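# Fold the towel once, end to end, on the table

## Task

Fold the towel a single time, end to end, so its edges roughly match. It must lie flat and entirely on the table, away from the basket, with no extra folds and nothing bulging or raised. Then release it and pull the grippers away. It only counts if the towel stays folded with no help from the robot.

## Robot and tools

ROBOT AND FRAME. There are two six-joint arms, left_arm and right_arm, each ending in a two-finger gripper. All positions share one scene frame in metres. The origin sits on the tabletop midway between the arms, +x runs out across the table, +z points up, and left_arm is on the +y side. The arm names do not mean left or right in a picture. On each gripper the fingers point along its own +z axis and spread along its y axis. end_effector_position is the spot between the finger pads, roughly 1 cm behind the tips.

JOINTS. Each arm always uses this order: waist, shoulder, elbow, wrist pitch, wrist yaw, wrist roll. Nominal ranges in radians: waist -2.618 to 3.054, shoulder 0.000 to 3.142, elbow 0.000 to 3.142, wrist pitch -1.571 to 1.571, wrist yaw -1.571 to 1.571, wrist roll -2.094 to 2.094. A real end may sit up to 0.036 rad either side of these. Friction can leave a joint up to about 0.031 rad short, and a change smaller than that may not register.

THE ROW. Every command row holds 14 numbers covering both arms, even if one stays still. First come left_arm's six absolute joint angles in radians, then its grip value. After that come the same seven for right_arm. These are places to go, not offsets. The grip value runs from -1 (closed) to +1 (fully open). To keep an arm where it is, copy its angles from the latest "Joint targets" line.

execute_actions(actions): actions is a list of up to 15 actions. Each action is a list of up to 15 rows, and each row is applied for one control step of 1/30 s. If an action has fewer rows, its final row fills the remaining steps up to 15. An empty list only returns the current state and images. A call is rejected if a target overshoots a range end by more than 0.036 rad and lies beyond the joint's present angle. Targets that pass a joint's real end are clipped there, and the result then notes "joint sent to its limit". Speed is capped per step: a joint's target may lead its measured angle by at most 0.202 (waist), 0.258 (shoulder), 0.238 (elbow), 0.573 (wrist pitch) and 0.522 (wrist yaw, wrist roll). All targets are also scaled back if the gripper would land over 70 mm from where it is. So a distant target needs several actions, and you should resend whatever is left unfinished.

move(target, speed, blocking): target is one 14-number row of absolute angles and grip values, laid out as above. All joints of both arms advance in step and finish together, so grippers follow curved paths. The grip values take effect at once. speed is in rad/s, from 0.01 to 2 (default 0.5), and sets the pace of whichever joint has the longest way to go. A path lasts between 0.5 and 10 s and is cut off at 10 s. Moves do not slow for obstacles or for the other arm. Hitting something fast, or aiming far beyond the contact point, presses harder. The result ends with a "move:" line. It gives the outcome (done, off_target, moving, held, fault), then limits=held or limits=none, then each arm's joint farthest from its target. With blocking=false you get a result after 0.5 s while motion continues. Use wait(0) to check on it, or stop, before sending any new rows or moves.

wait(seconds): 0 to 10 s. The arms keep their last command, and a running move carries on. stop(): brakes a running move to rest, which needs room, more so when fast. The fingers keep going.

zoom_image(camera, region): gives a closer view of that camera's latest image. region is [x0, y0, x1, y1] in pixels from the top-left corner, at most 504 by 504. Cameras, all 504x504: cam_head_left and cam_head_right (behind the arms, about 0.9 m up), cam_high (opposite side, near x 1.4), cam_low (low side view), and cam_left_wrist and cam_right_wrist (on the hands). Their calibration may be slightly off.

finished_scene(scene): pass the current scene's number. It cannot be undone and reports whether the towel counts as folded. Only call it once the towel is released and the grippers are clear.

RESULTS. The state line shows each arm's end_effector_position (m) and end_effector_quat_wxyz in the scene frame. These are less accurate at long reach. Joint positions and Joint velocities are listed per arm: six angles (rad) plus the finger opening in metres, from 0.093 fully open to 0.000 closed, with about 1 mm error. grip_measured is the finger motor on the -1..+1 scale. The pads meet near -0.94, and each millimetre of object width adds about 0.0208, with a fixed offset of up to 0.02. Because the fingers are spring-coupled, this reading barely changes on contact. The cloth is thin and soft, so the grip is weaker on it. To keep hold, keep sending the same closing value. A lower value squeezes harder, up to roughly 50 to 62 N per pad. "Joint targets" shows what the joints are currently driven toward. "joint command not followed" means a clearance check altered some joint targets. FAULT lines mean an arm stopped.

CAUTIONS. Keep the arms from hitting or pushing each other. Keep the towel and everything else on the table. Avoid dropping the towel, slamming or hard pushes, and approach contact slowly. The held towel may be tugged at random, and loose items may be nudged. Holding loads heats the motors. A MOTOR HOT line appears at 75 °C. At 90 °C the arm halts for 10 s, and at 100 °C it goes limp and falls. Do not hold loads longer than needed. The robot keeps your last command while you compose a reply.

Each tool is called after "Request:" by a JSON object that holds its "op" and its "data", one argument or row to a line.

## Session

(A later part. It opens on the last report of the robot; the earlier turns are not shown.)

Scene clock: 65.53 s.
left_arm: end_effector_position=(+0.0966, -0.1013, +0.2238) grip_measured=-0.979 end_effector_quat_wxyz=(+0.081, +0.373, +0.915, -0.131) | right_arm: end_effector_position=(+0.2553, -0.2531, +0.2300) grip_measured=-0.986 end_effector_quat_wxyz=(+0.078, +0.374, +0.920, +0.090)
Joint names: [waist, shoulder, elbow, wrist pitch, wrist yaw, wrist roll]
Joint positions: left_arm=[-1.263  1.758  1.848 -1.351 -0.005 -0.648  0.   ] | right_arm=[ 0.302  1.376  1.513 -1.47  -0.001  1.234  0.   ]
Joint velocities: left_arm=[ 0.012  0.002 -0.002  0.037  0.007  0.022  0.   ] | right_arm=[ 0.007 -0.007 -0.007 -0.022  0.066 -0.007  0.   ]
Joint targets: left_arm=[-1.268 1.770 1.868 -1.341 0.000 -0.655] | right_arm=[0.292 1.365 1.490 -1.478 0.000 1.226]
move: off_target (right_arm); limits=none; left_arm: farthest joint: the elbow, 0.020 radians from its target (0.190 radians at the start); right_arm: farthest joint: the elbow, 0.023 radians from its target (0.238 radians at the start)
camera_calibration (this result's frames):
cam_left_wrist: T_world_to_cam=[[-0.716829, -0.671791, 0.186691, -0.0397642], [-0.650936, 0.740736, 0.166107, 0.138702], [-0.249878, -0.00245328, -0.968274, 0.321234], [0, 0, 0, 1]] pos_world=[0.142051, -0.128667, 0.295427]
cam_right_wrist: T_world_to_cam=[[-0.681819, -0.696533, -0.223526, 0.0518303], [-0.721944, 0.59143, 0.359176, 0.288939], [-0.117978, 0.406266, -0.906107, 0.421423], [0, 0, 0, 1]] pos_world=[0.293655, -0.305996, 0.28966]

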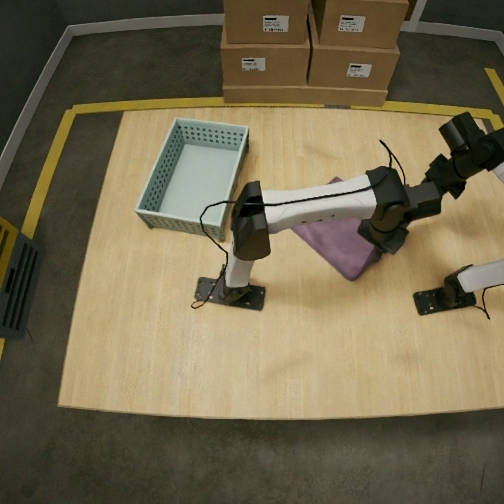

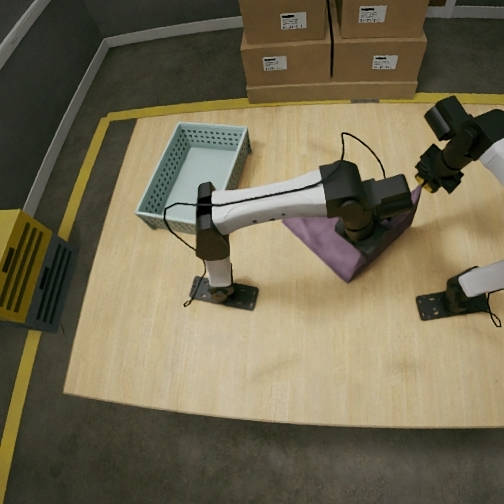

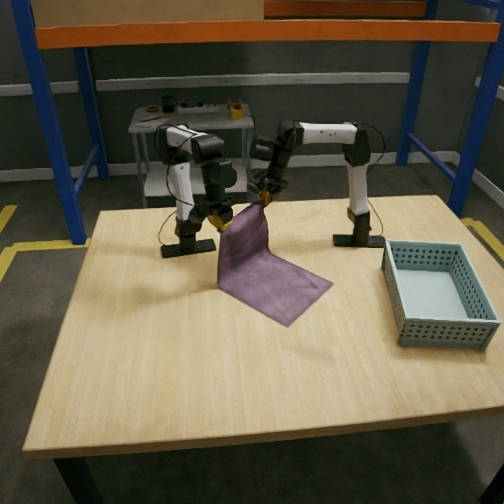

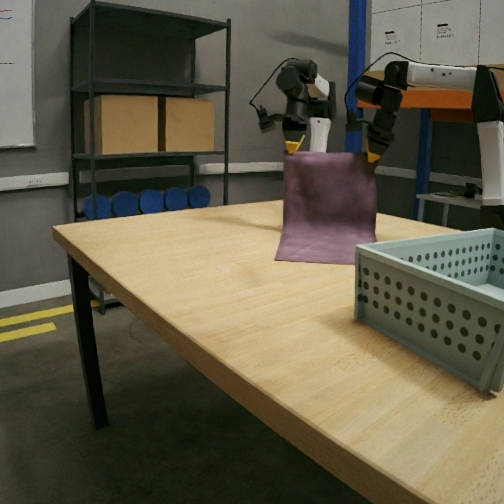

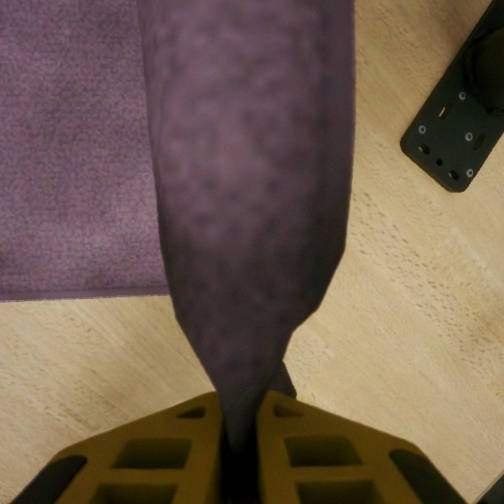

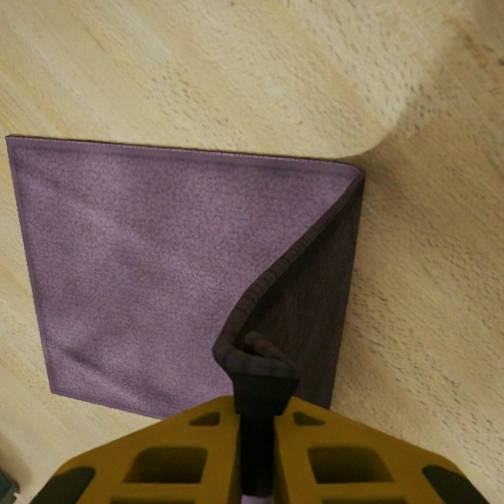

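Request:
{"op": "move", "data": {
  "target": [-0.955,1.685,1.462,-1.225,0,-0.305,-1,0.414,1.83,1.64,-1.25,0,1.385,-1],
  "speed": 0.4
}}

Request:
{"op": "move", "data": {
  "target": [-0.593,1.824,1.172,-0.93,0,0.058,-1,0.467,2.44,2.158,-1.285,0,1.438,-1],
  "speed": 0.4
}}

Scene clock: 72.33 s.
left_arm: end_effector_position=(+0.1852, -0.0223, +0.1352) grip_measured=-0.979 end_effector_quat_wxyz=(+0.039, +0.392, +0.919, -0.030) | right_arm: end_effector_position=(+0.3293, -0.1741, +0.1377) grip_measured=-0.986 end_effector_quat_wxyz=(+0.031, +0.394, +0.917, +0.046)
Joint names: [waist, shoulder, elbow, wrist pitch, wrist yaw, wrist roll]
Joint positions: left_arm=[-0.96   1.708  1.473 -1.238 -0.005 -0.312  0.   ] | right_arm=[ 0.406  1.821  1.618 -1.258 -0.001  1.378  0.   ]
Joint velocities: left_arm=[-0.027 -0.007  0.002  0.007 -0.037  0.007  0.   ] | right_arm=[ 0.002 -0.002  0.007  0.037  0.007 -0.037  0.   ]
Joint targets: left_arm=[-0.955 1.685 1.462 -1.225 -0.000 -0.305] | right_arm=[0.414 1.830 1.640 -1.250 -0.000 1.385]
move: off_target (left_arm, right_arm); limits=none; left_arm: farthest joint: the shoulder, 0.023 radians from its target (0.073 radians at the start); right_arm: farthest joint: the elbow, 0.022 radians from its target (0.127 radians at the start)
camera_calibration (this result's frames):
cam_left_wrist: T_world_to_cam=[[-0.735104, -0.677057, 0.0348738, 0.117135], [-0.63228, 0.703234, 0.325092, 0.12678], [-0.24463, 0.216926, -0.945039, 0.258504], [0, 0, 0, 1]] pos_world=[0.229504, -0.0659252, 0.198997]
cam_right_wrist: T_world_to_cam=[[-0.72859, -0.676474, -0.107424, 0.139598], [-0.650219, 0.633779, 0.418974, 0.304283], [-0.215342, 0.375109, -0.901621, 0.340519], [0, 0, 0, 1]] pos_world=[0.372888, -0.226146, 0.194529]

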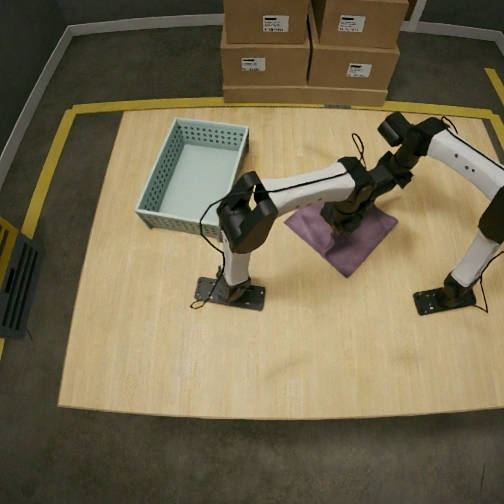

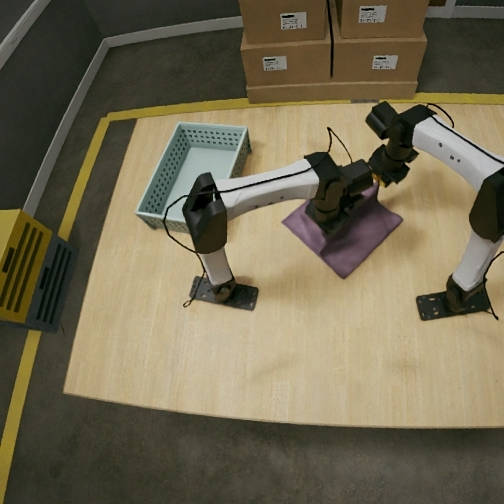

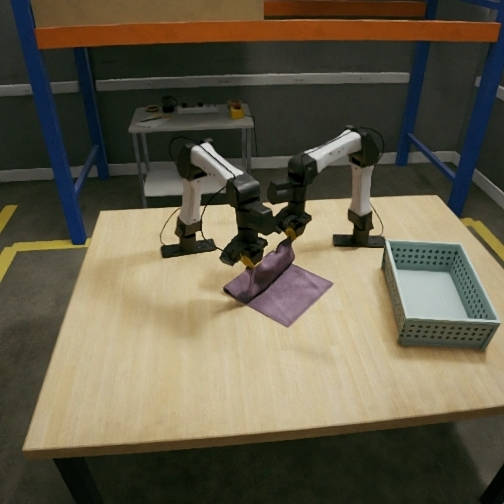

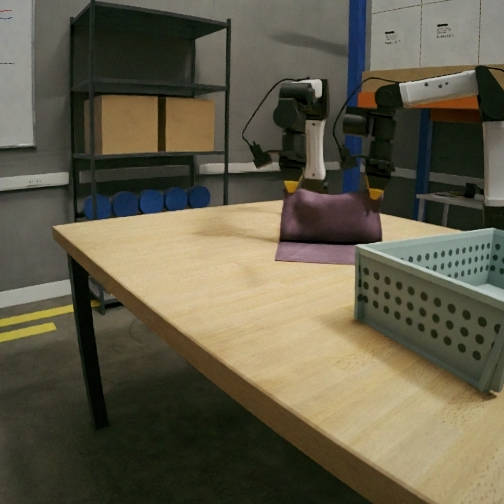

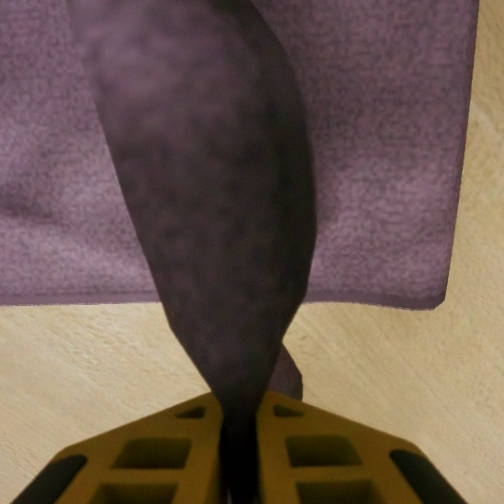

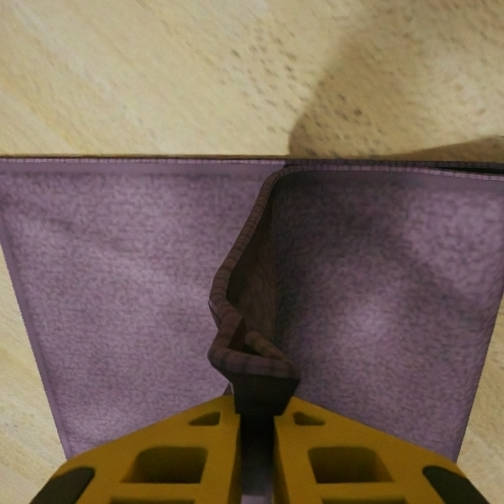

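Scene clock: 74.53 s.
left_arm: end_effector_position=(+0.2679, +0.0613, +0.0309) grip_measured=-0.979 end_effector_quat_wxyz=(-0.006, +0.393, +0.919, +0.005) | right_arm: end_effector_position=(+0.4091, -0.0952, +0.0357) grip_measured=-0.986 end_effector_quat_wxyz=(+0.005, +0.396, +0.918, +0.007)
Joint names: [waist, shoulder, elbow, wrist pitch, wrist yaw, wrist roll]
Joint positions: left_arm=[-0.598  1.815  1.183 -0.953 -0.005  0.051  0.   ] | right_arm=[ 0.457  2.419  2.14  -1.274  0.002  1.431  0.   ]
Joint velocities: left_arm=[ 0.007 -0.012 -0.007  0.037  0.11   0.051  0.   ] | right_arm=[ 0.007  0.002 -0.007 -0.081 -0.007 -0.007  0.   ]
Joint targets: left_arm=[-0.593 1.824 1.172 -0.930 0.000 0.058] | right_arm=[0.467 2.440 2.158 -1.285 -0.000 1.438]
move: off_target (left_arm, right_arm); limits=none; left_arm: farthest joint: the wrist pitch, 0.023 radians from its target (0.308 radians at the start); right_arm: farthest joint: the shoulder, 0.021 radians from its target (0.619 radians at the start)
camera_calibration (this result's frames):
cam_left_wrist: T_world_to_cam=[[-0.73491, -0.678121, 0.00763916, 0.239039], [-0.610834, 0.666797, 0.426924, 0.147557], [-0.2946, 0.309084, -0.904255, 0.168577], [0, 0, 0, 1]] pos_world=[0.315467, 0.0116023, 0.0876148]
cam_right_wrist: T_world_to_cam=[[-0.734481, -0.678428, -0.016531, 0.239178], [-0.616365, 0.656702, 0.434554, 0.336752], [-0.283958, 0.329361, -0.900494, 0.259854], [0, 0, 0, 1]] pos_world=[0.457021, -0.144466, 0.0916138]

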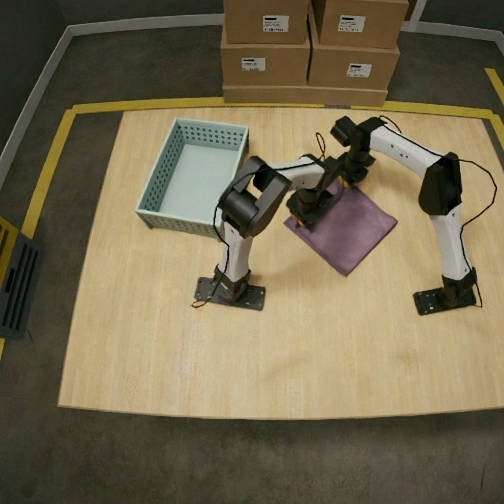

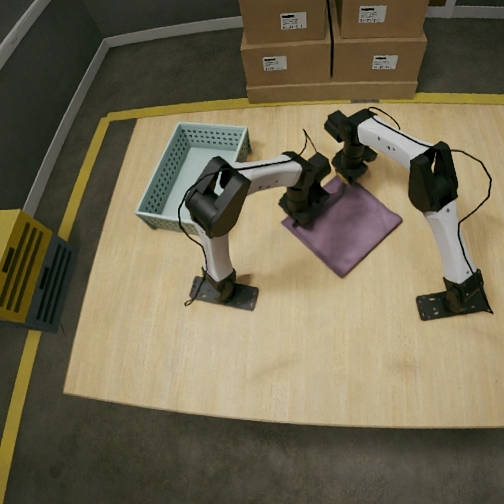

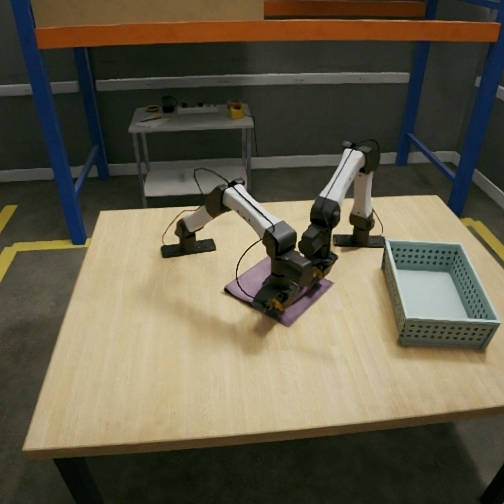

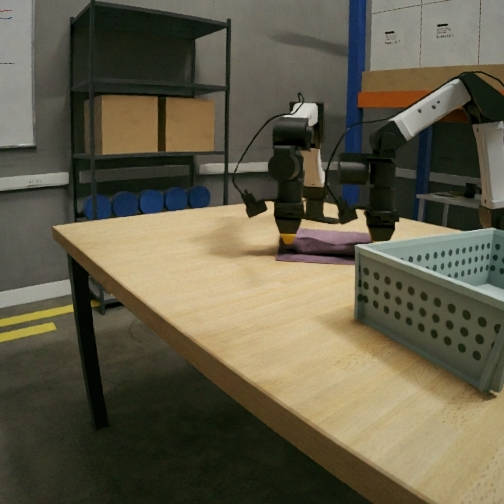

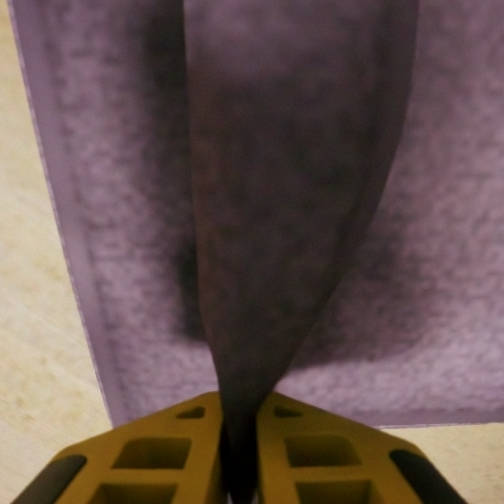

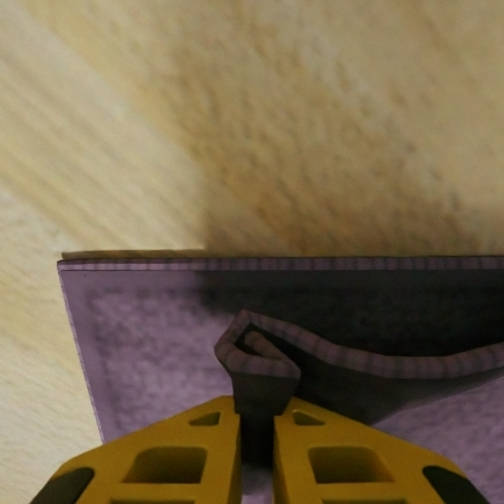

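Request:
{"op": "execute_actions", "data": {
  "actions": [
    [[-0.593,1.824,1.172,-0.93,0,0.058,-0.6,0.467,2.44,2.158,-1.285,0,1.438,-0.6]],
    [[-0.593,1.824,1.172,-0.93,0,0.058,0.6,0.467,2.44,2.158,-1.285,0,1.438,0.6]],
    [[-0.593,1.824,1.172,-0.93,0,0.058,0.6,0.467,2.44,2.158,-1.285,0,1.438,0.6]]
  ]
}}

Request:
{"op": "zoom_image", "data": {
  "camera": "cam_low",
  "region": [250,190,410,290]
}}

Scene clock: 78.17 s.
left_arm: end_effector_position=(+0.2701, +0.0592, +0.0309) grip_measured=+0.598 end_effector_quat_wxyz=(+0.000, +0.394, +0.919, +0.003) | right_arm: end_effector_position=(+0.4090, -0.0954, +0.0357) grip_measured=+0.598 end_effector_quat_wxyz=(+0.005, +0.396, +0.918, +0.007)
Joint names: [waist, shoulder, elbow, wrist pitch, wrist yaw, wrist roll]
Joint positions: left_arm=[-0.598  1.815  1.183 -0.94  -0.005  0.052  0.074] | right_arm=[ 0.457  2.419  2.14  -1.275  0.002  1.431  0.074]
Joint velocities: left_arm=[ 0.012  0.002  0.007  0.007 -0.007  0.037 -0.001] | right_arm=[-0.007  0.007  0.007 -0.022  0.022  0.11  -0.   ]
Joint targets: left_arm=[-0.593 1.824 1.172 -0.930 -0.000 0.058] | right_arm=[0.467 2.440 2.158 -1.285 -0.000 1.438]
camera_calibration (this result's frames):
cam_left_wrist: T_world_to_cam=[[-0.735493, -0.677498, 0.00678256, 0.239394], [-0.614174, 0.670908, 0.415539, 0.15133], [-0.286077, 0.30146, -0.90955, 0.168169], [0, 0, 0, 1]] pos_world=[0.317125, 0.00996381, 0.0884503]
cam_right_wrist: T_world_to_cam=[[-0.734751, -0.678155, -0.0157273, 0.239094], [-0.615934, 0.657265, 0.434313, 0.336674], [-0.284194, 0.328798, -0.900625, 0.259919], [0, 0, 0, 1]] pos_world=[0.456911, -0.144602, 0.0916281]

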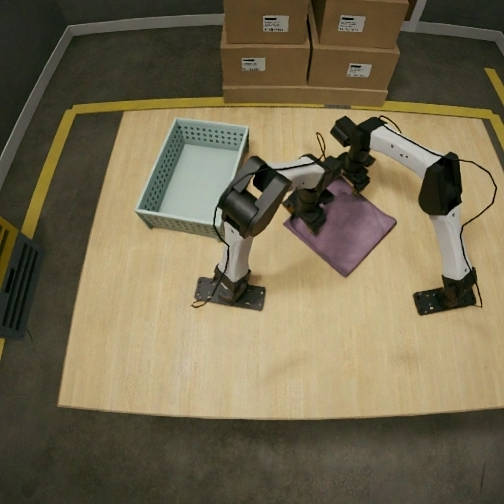

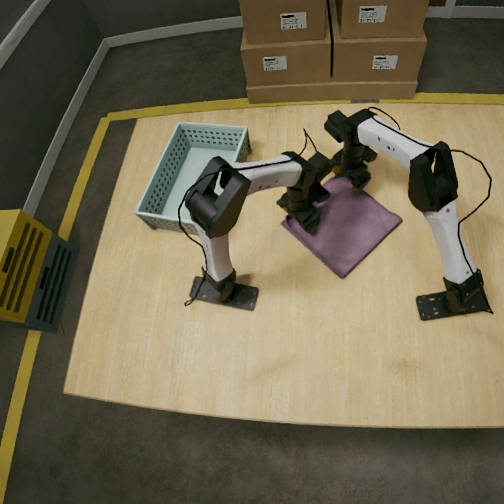

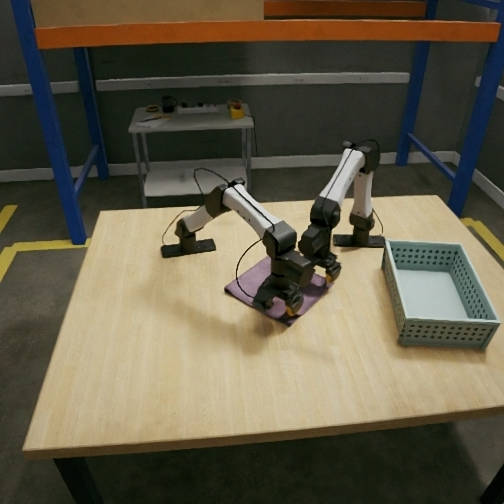

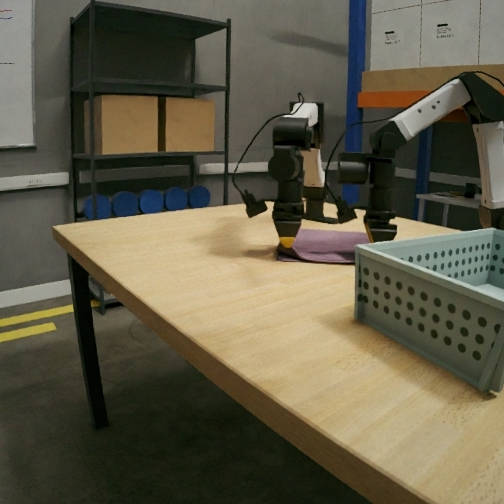

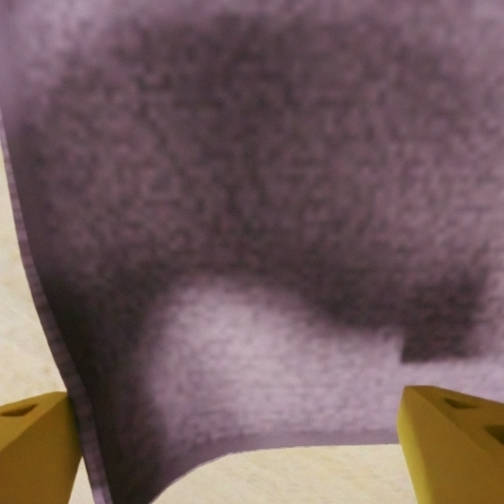

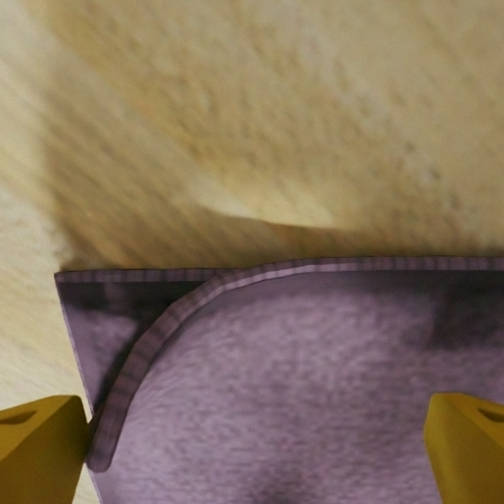

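Region (250, 190, 410, 290) of cam_low's 504x504 image, scaled by 3.150, with more detail than that image has; it fills the top 315 rows of this view, and the rest is white.

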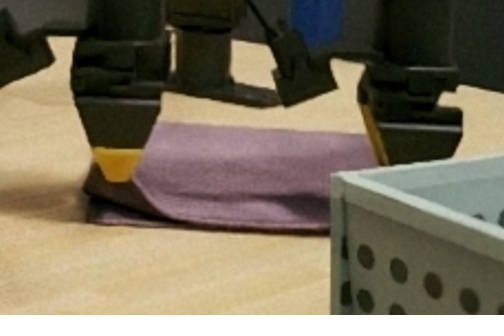

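Request:
{"op": "execute_actions", "data": {
  "actions": [
    [[-0.593,1.824,1.172,-0.93,0,0.058,1,0.467,2.44,2.158,-1.285,0,1.438,1]]
  ]
}}

Request:
{"op": "move", "data": {
  "target": [-0.598,1.66,1.183,-0.94,0,0.052,1,0.457,2.3,2.14,-1.275,0,1.431,1],
  "speed": 0.4
}}

Request:
{"op": "move", "data": {
  "target": [-0.3,0.7,0.7,-0.9,0,0.05,1,-0.1,0.9,0.9,-0.9,0,1.0,1],
  "speed": 0.9
}}

Scene clock: 81.23 s.
left_arm: end_effector_position=(+0.2702, +0.0591, +0.0309) grip_measured=+1.000 end_effector_quat_wxyz=(+0.000, +0.394, +0.919, +0.002) | right_arm: end_effector_position=(+0.4090, -0.0954, +0.0357) grip_measured=+0.988 end_effector_quat_wxyz=(+0.005, +0.396, +0.918, +0.007)
Joint names: [waist, shoulder, elbow, wrist pitch, wrist yaw, wrist roll]
Joint positions: left_arm=[-0.598  1.815  1.183 -0.94  -0.005  0.052  0.093] | right_arm=[ 0.457  2.419  2.14  -1.275  0.002  1.431  0.093]
Joint velocities: left_arm=[-0.007 -0.007  0.022  0.022 -0.022  0.095  0.   ] | right_arm=[-0.012 -0.012 -0.007  0.007 -0.037  0.051 -0.   ]
Joint targets: left_arm=[-0.593 1.824 1.172 -0.930 -0.000 0.058] | right_arm=[0.467 2.440 2.158 -1.285 -0.000 1.438]
camera_calibration (this result's frames):
cam_left_wrist: T_world_to_cam=[[-0.735495, -0.677496, 0.00675625, 0.239401], [-0.614289, 0.671017, 0.415193, 0.15145], [-0.285825, 0.301222, -0.909708, 0.168158], [0, 0, 0, 1]] pos_world=[0.317176, 0.00991536, 0.0884761]
cam_right_wrist: T_world_to_cam=[[-0.734751, -0.678155, -0.0157273, 0.239094], [-0.615934, 0.657265, 0.434313, 0.336674], [-0.284194, 0.328798, -0.900625, 0.259919], [0, 0, 0, 1]] pos_world=[0.456911, -0.144602, 0.0916281]

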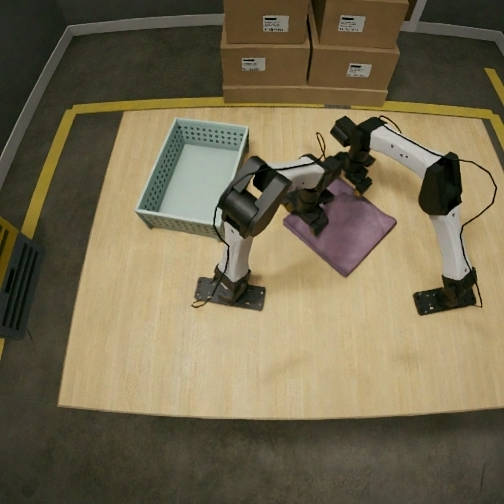

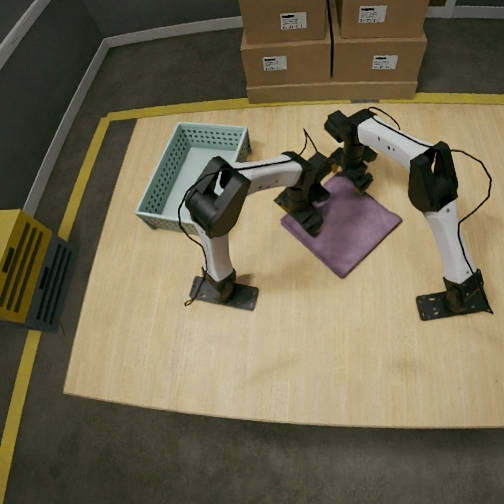

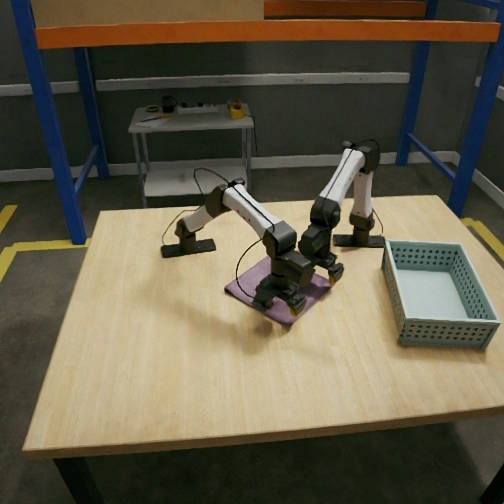

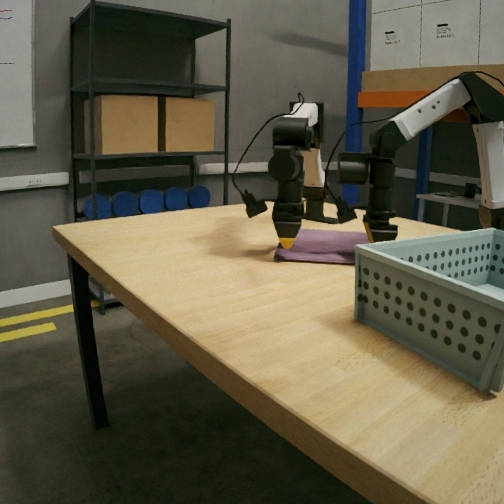

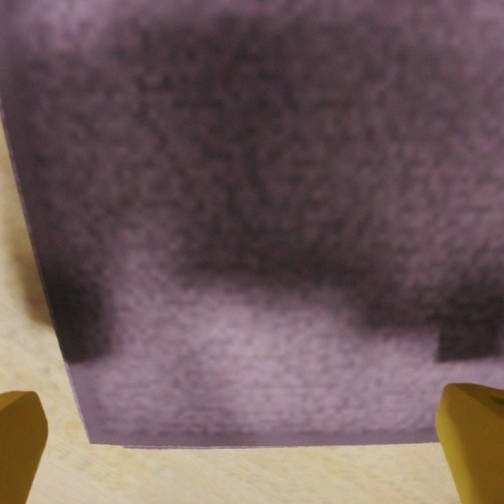

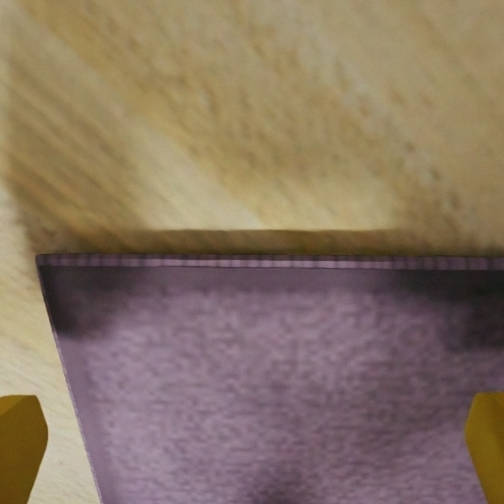

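Scene clock: 82.03 s.
left_arm: end_effector_position=(+0.2766, +0.0531, +0.0746) grip_measured=+1.000 end_effector_quat_wxyz=(+0.068, +0.392, +0.917, -0.023) | right_arm: end_effector_position=(+0.4140, -0.0919, +0.0920) grip_measured=+0.988 end_effector_quat_wxyz=(+0.037, +0.395, +0.916, +0.059)
Joint names: [waist, shoulder, elbow, wrist pitch, wrist yaw, wrist roll]
Joint positions: left_arm=[-0.598  1.67   1.183 -0.94  -0.005  0.052  0.093] | right_arm=[ 0.457  2.296  2.14  -1.275  0.002  1.431  0.093]
Joint velocities: left_arm=[-0.022 -0.022 -0.007  0.037 -0.066 -0.007 -0.001] | right_arm=[-0.007  0.002  0.002  0.022  0.037 -0.037 -0.001]
Joint targets: left_arm=[-0.598 1.660 1.183 -0.940 0.000 0.052] | right_arm=[0.457 2.300 2.140 -1.275 0.000 1.431]
move: done; limits=none; left_arm: farthest joint: the shoulder, 0.010 radians from its target (0.155 radians at the start); right_arm: farthest joint: the shoulder, 0.004 radians from its target (0.119 radians at the start)
camera_calibration (this result's frames):
cam_left_wrist: T_world_to_cam=[[-0.735679, -0.677323, -0.00327809, 0.240505], [-0.650954, 0.705684, 0.279765, 0.15971], [-0.187178, 0.207951, -0.960063, 0.193005], [0, 0, 0, 1]] pos_world=[0.317024, 0.010059, 0.141404]
cam_right_wrist: T_world_to_cam=[[-0.727085, -0.672716, -0.137115, 0.254524], [-0.658583, 0.627001, 0.416099, 0.329547], [-0.193945, 0.392841, -0.898922, 0.279182], [0, 0, 0, 1]] pos_world=[0.45624, -0.145078, 0.148737]

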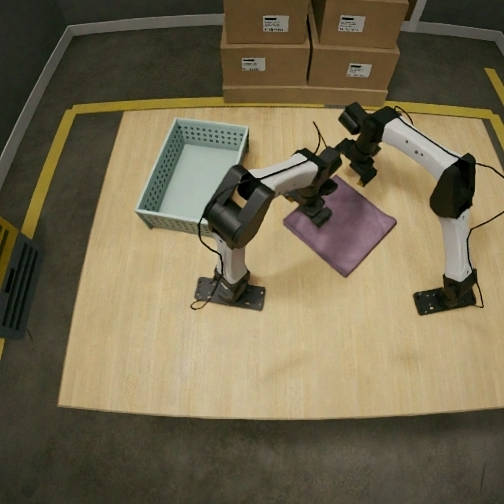

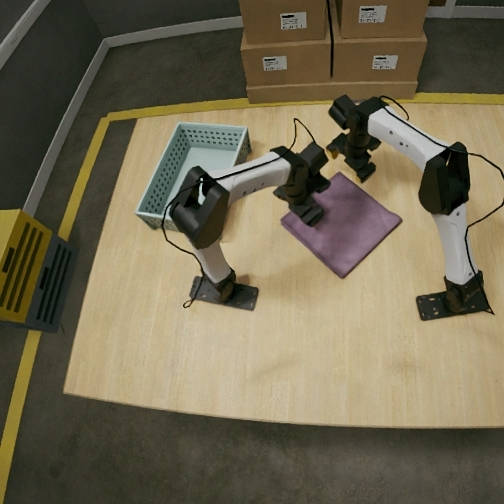

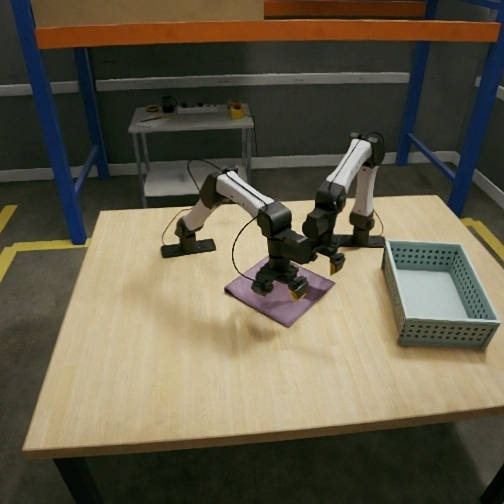

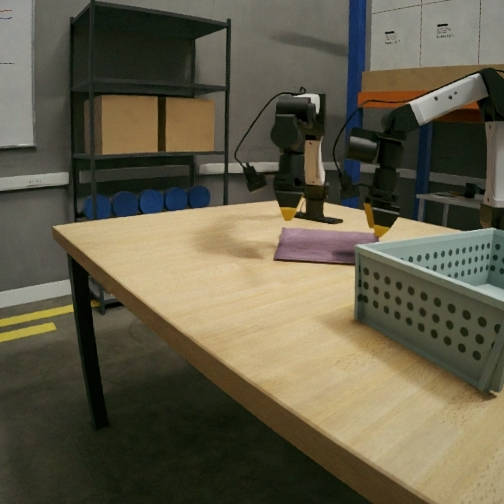

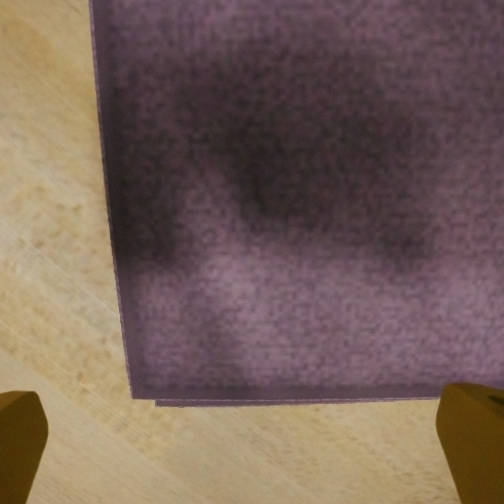

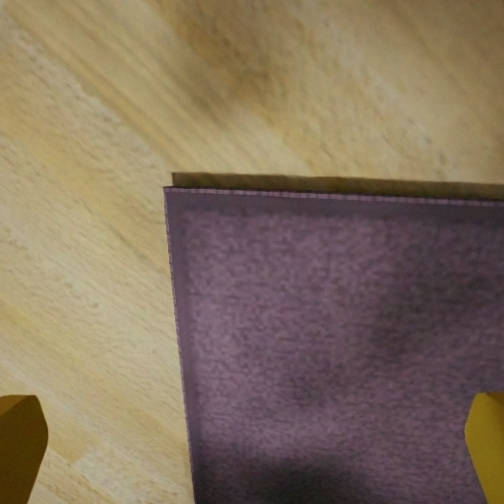

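Scene clock: 84.37 s.
left_arm: end_effector_position=(+0.2308, +0.1805, +0.1550) grip_measured=+1.000 end_effector_quat_wxyz=(+0.317, +0.242, +0.915, -0.065) | right_arm: end_effector_position=(+0.2753, -0.3520, +0.1948) grip_measured=+0.988 end_effector_quat_wxyz=(+0.283, +0.427, +0.842, +0.169)
Joint names: [waist, shoulder, elbow, wrist pitch, wrist yaw, wrist roll]
Joint positions: left_arm=[-0.308  0.713  0.715 -0.913 -0.005  0.052  0.093] | right_arm=[-0.091  0.912  0.921 -0.908  0.001  1.008  0.093]
Joint velocities: left_arm=[ 0.002  0.002 -0.022 -0.007 -0.007 -0.022  0.   ] | right_arm=[ 0.007 -0.012 -0.007 -0.051 -0.022  0.022 -0.001]
Joint targets: left_arm=[-0.300 0.700 0.700 -0.900 -0.000 0.050] | right_arm=[-0.100 0.900 0.900 -0.900 0.000 1.000]
move: off_target (right_arm); limits=none; left_arm: farthest joint: the elbow, 0.015 radians from its target (0.483 radians at the start); right_arm: farthest joint: the elbow, 0.021 radians from its target (1.240 radians at the start)
camera_calibration (this result's frames):
cam_left_wrist: T_world_to_cam=[[-0.501851, -0.864162, -0.0370158, 0.278326], [-0.837396, 0.496133, -0.22939, 0.177262], [0.216595, -0.0841225, -0.972631, 0.196595], [0, 0, 0, 1]] pos_world=[0.245535, 0.169111, 0.242179]
cam_right_wrist: T_world_to_cam=[[-0.629595, -0.568426, -0.529624, 0.0790876], [-0.69224, 0.719916, 0.0502474, 0.471733], [0.352723, 0.398263, -0.846743, 0.288109], [0, 0, 0, 1]] pos_world=[0.274723, -0.409396, 0.262137]

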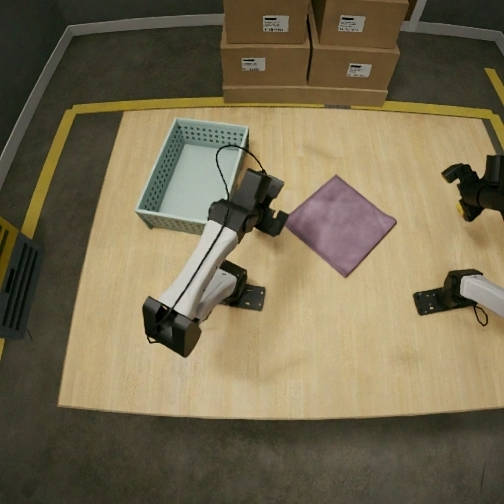

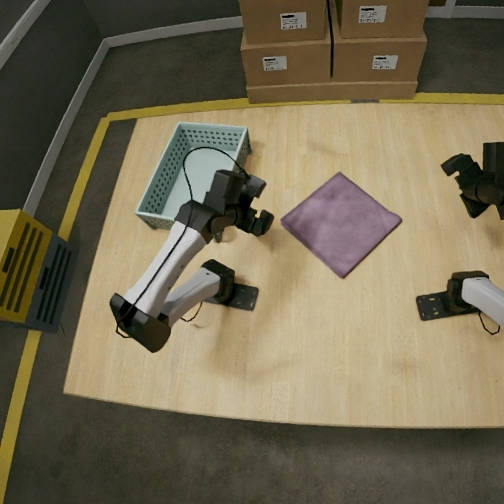

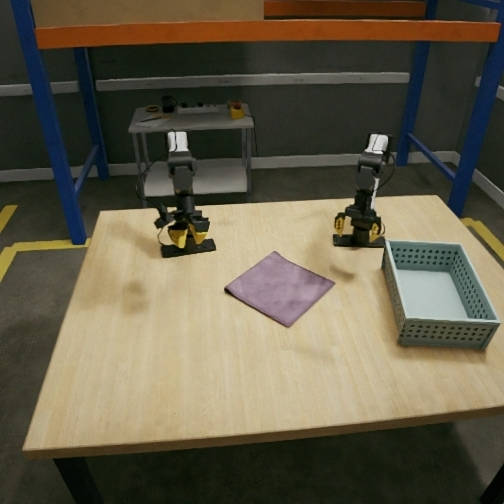

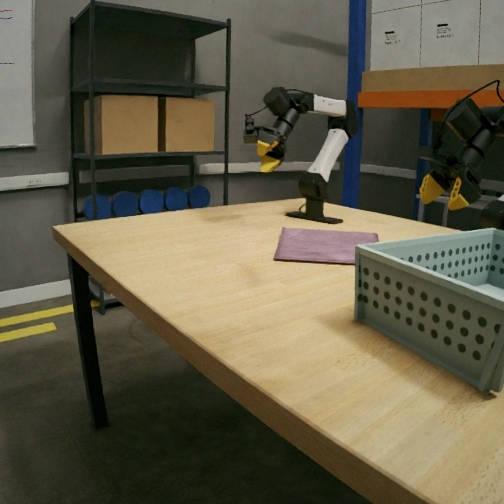

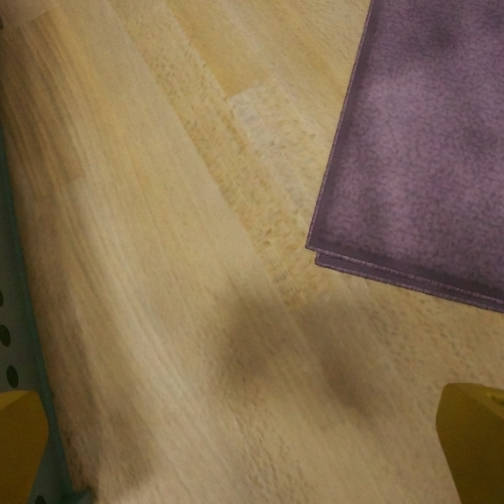

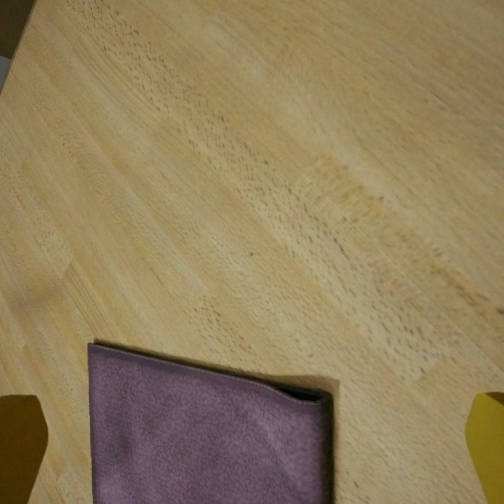

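Request:
{"op": "finished_scene", "data": {
  "scene": 1
}}

The scene is finished: the task was done.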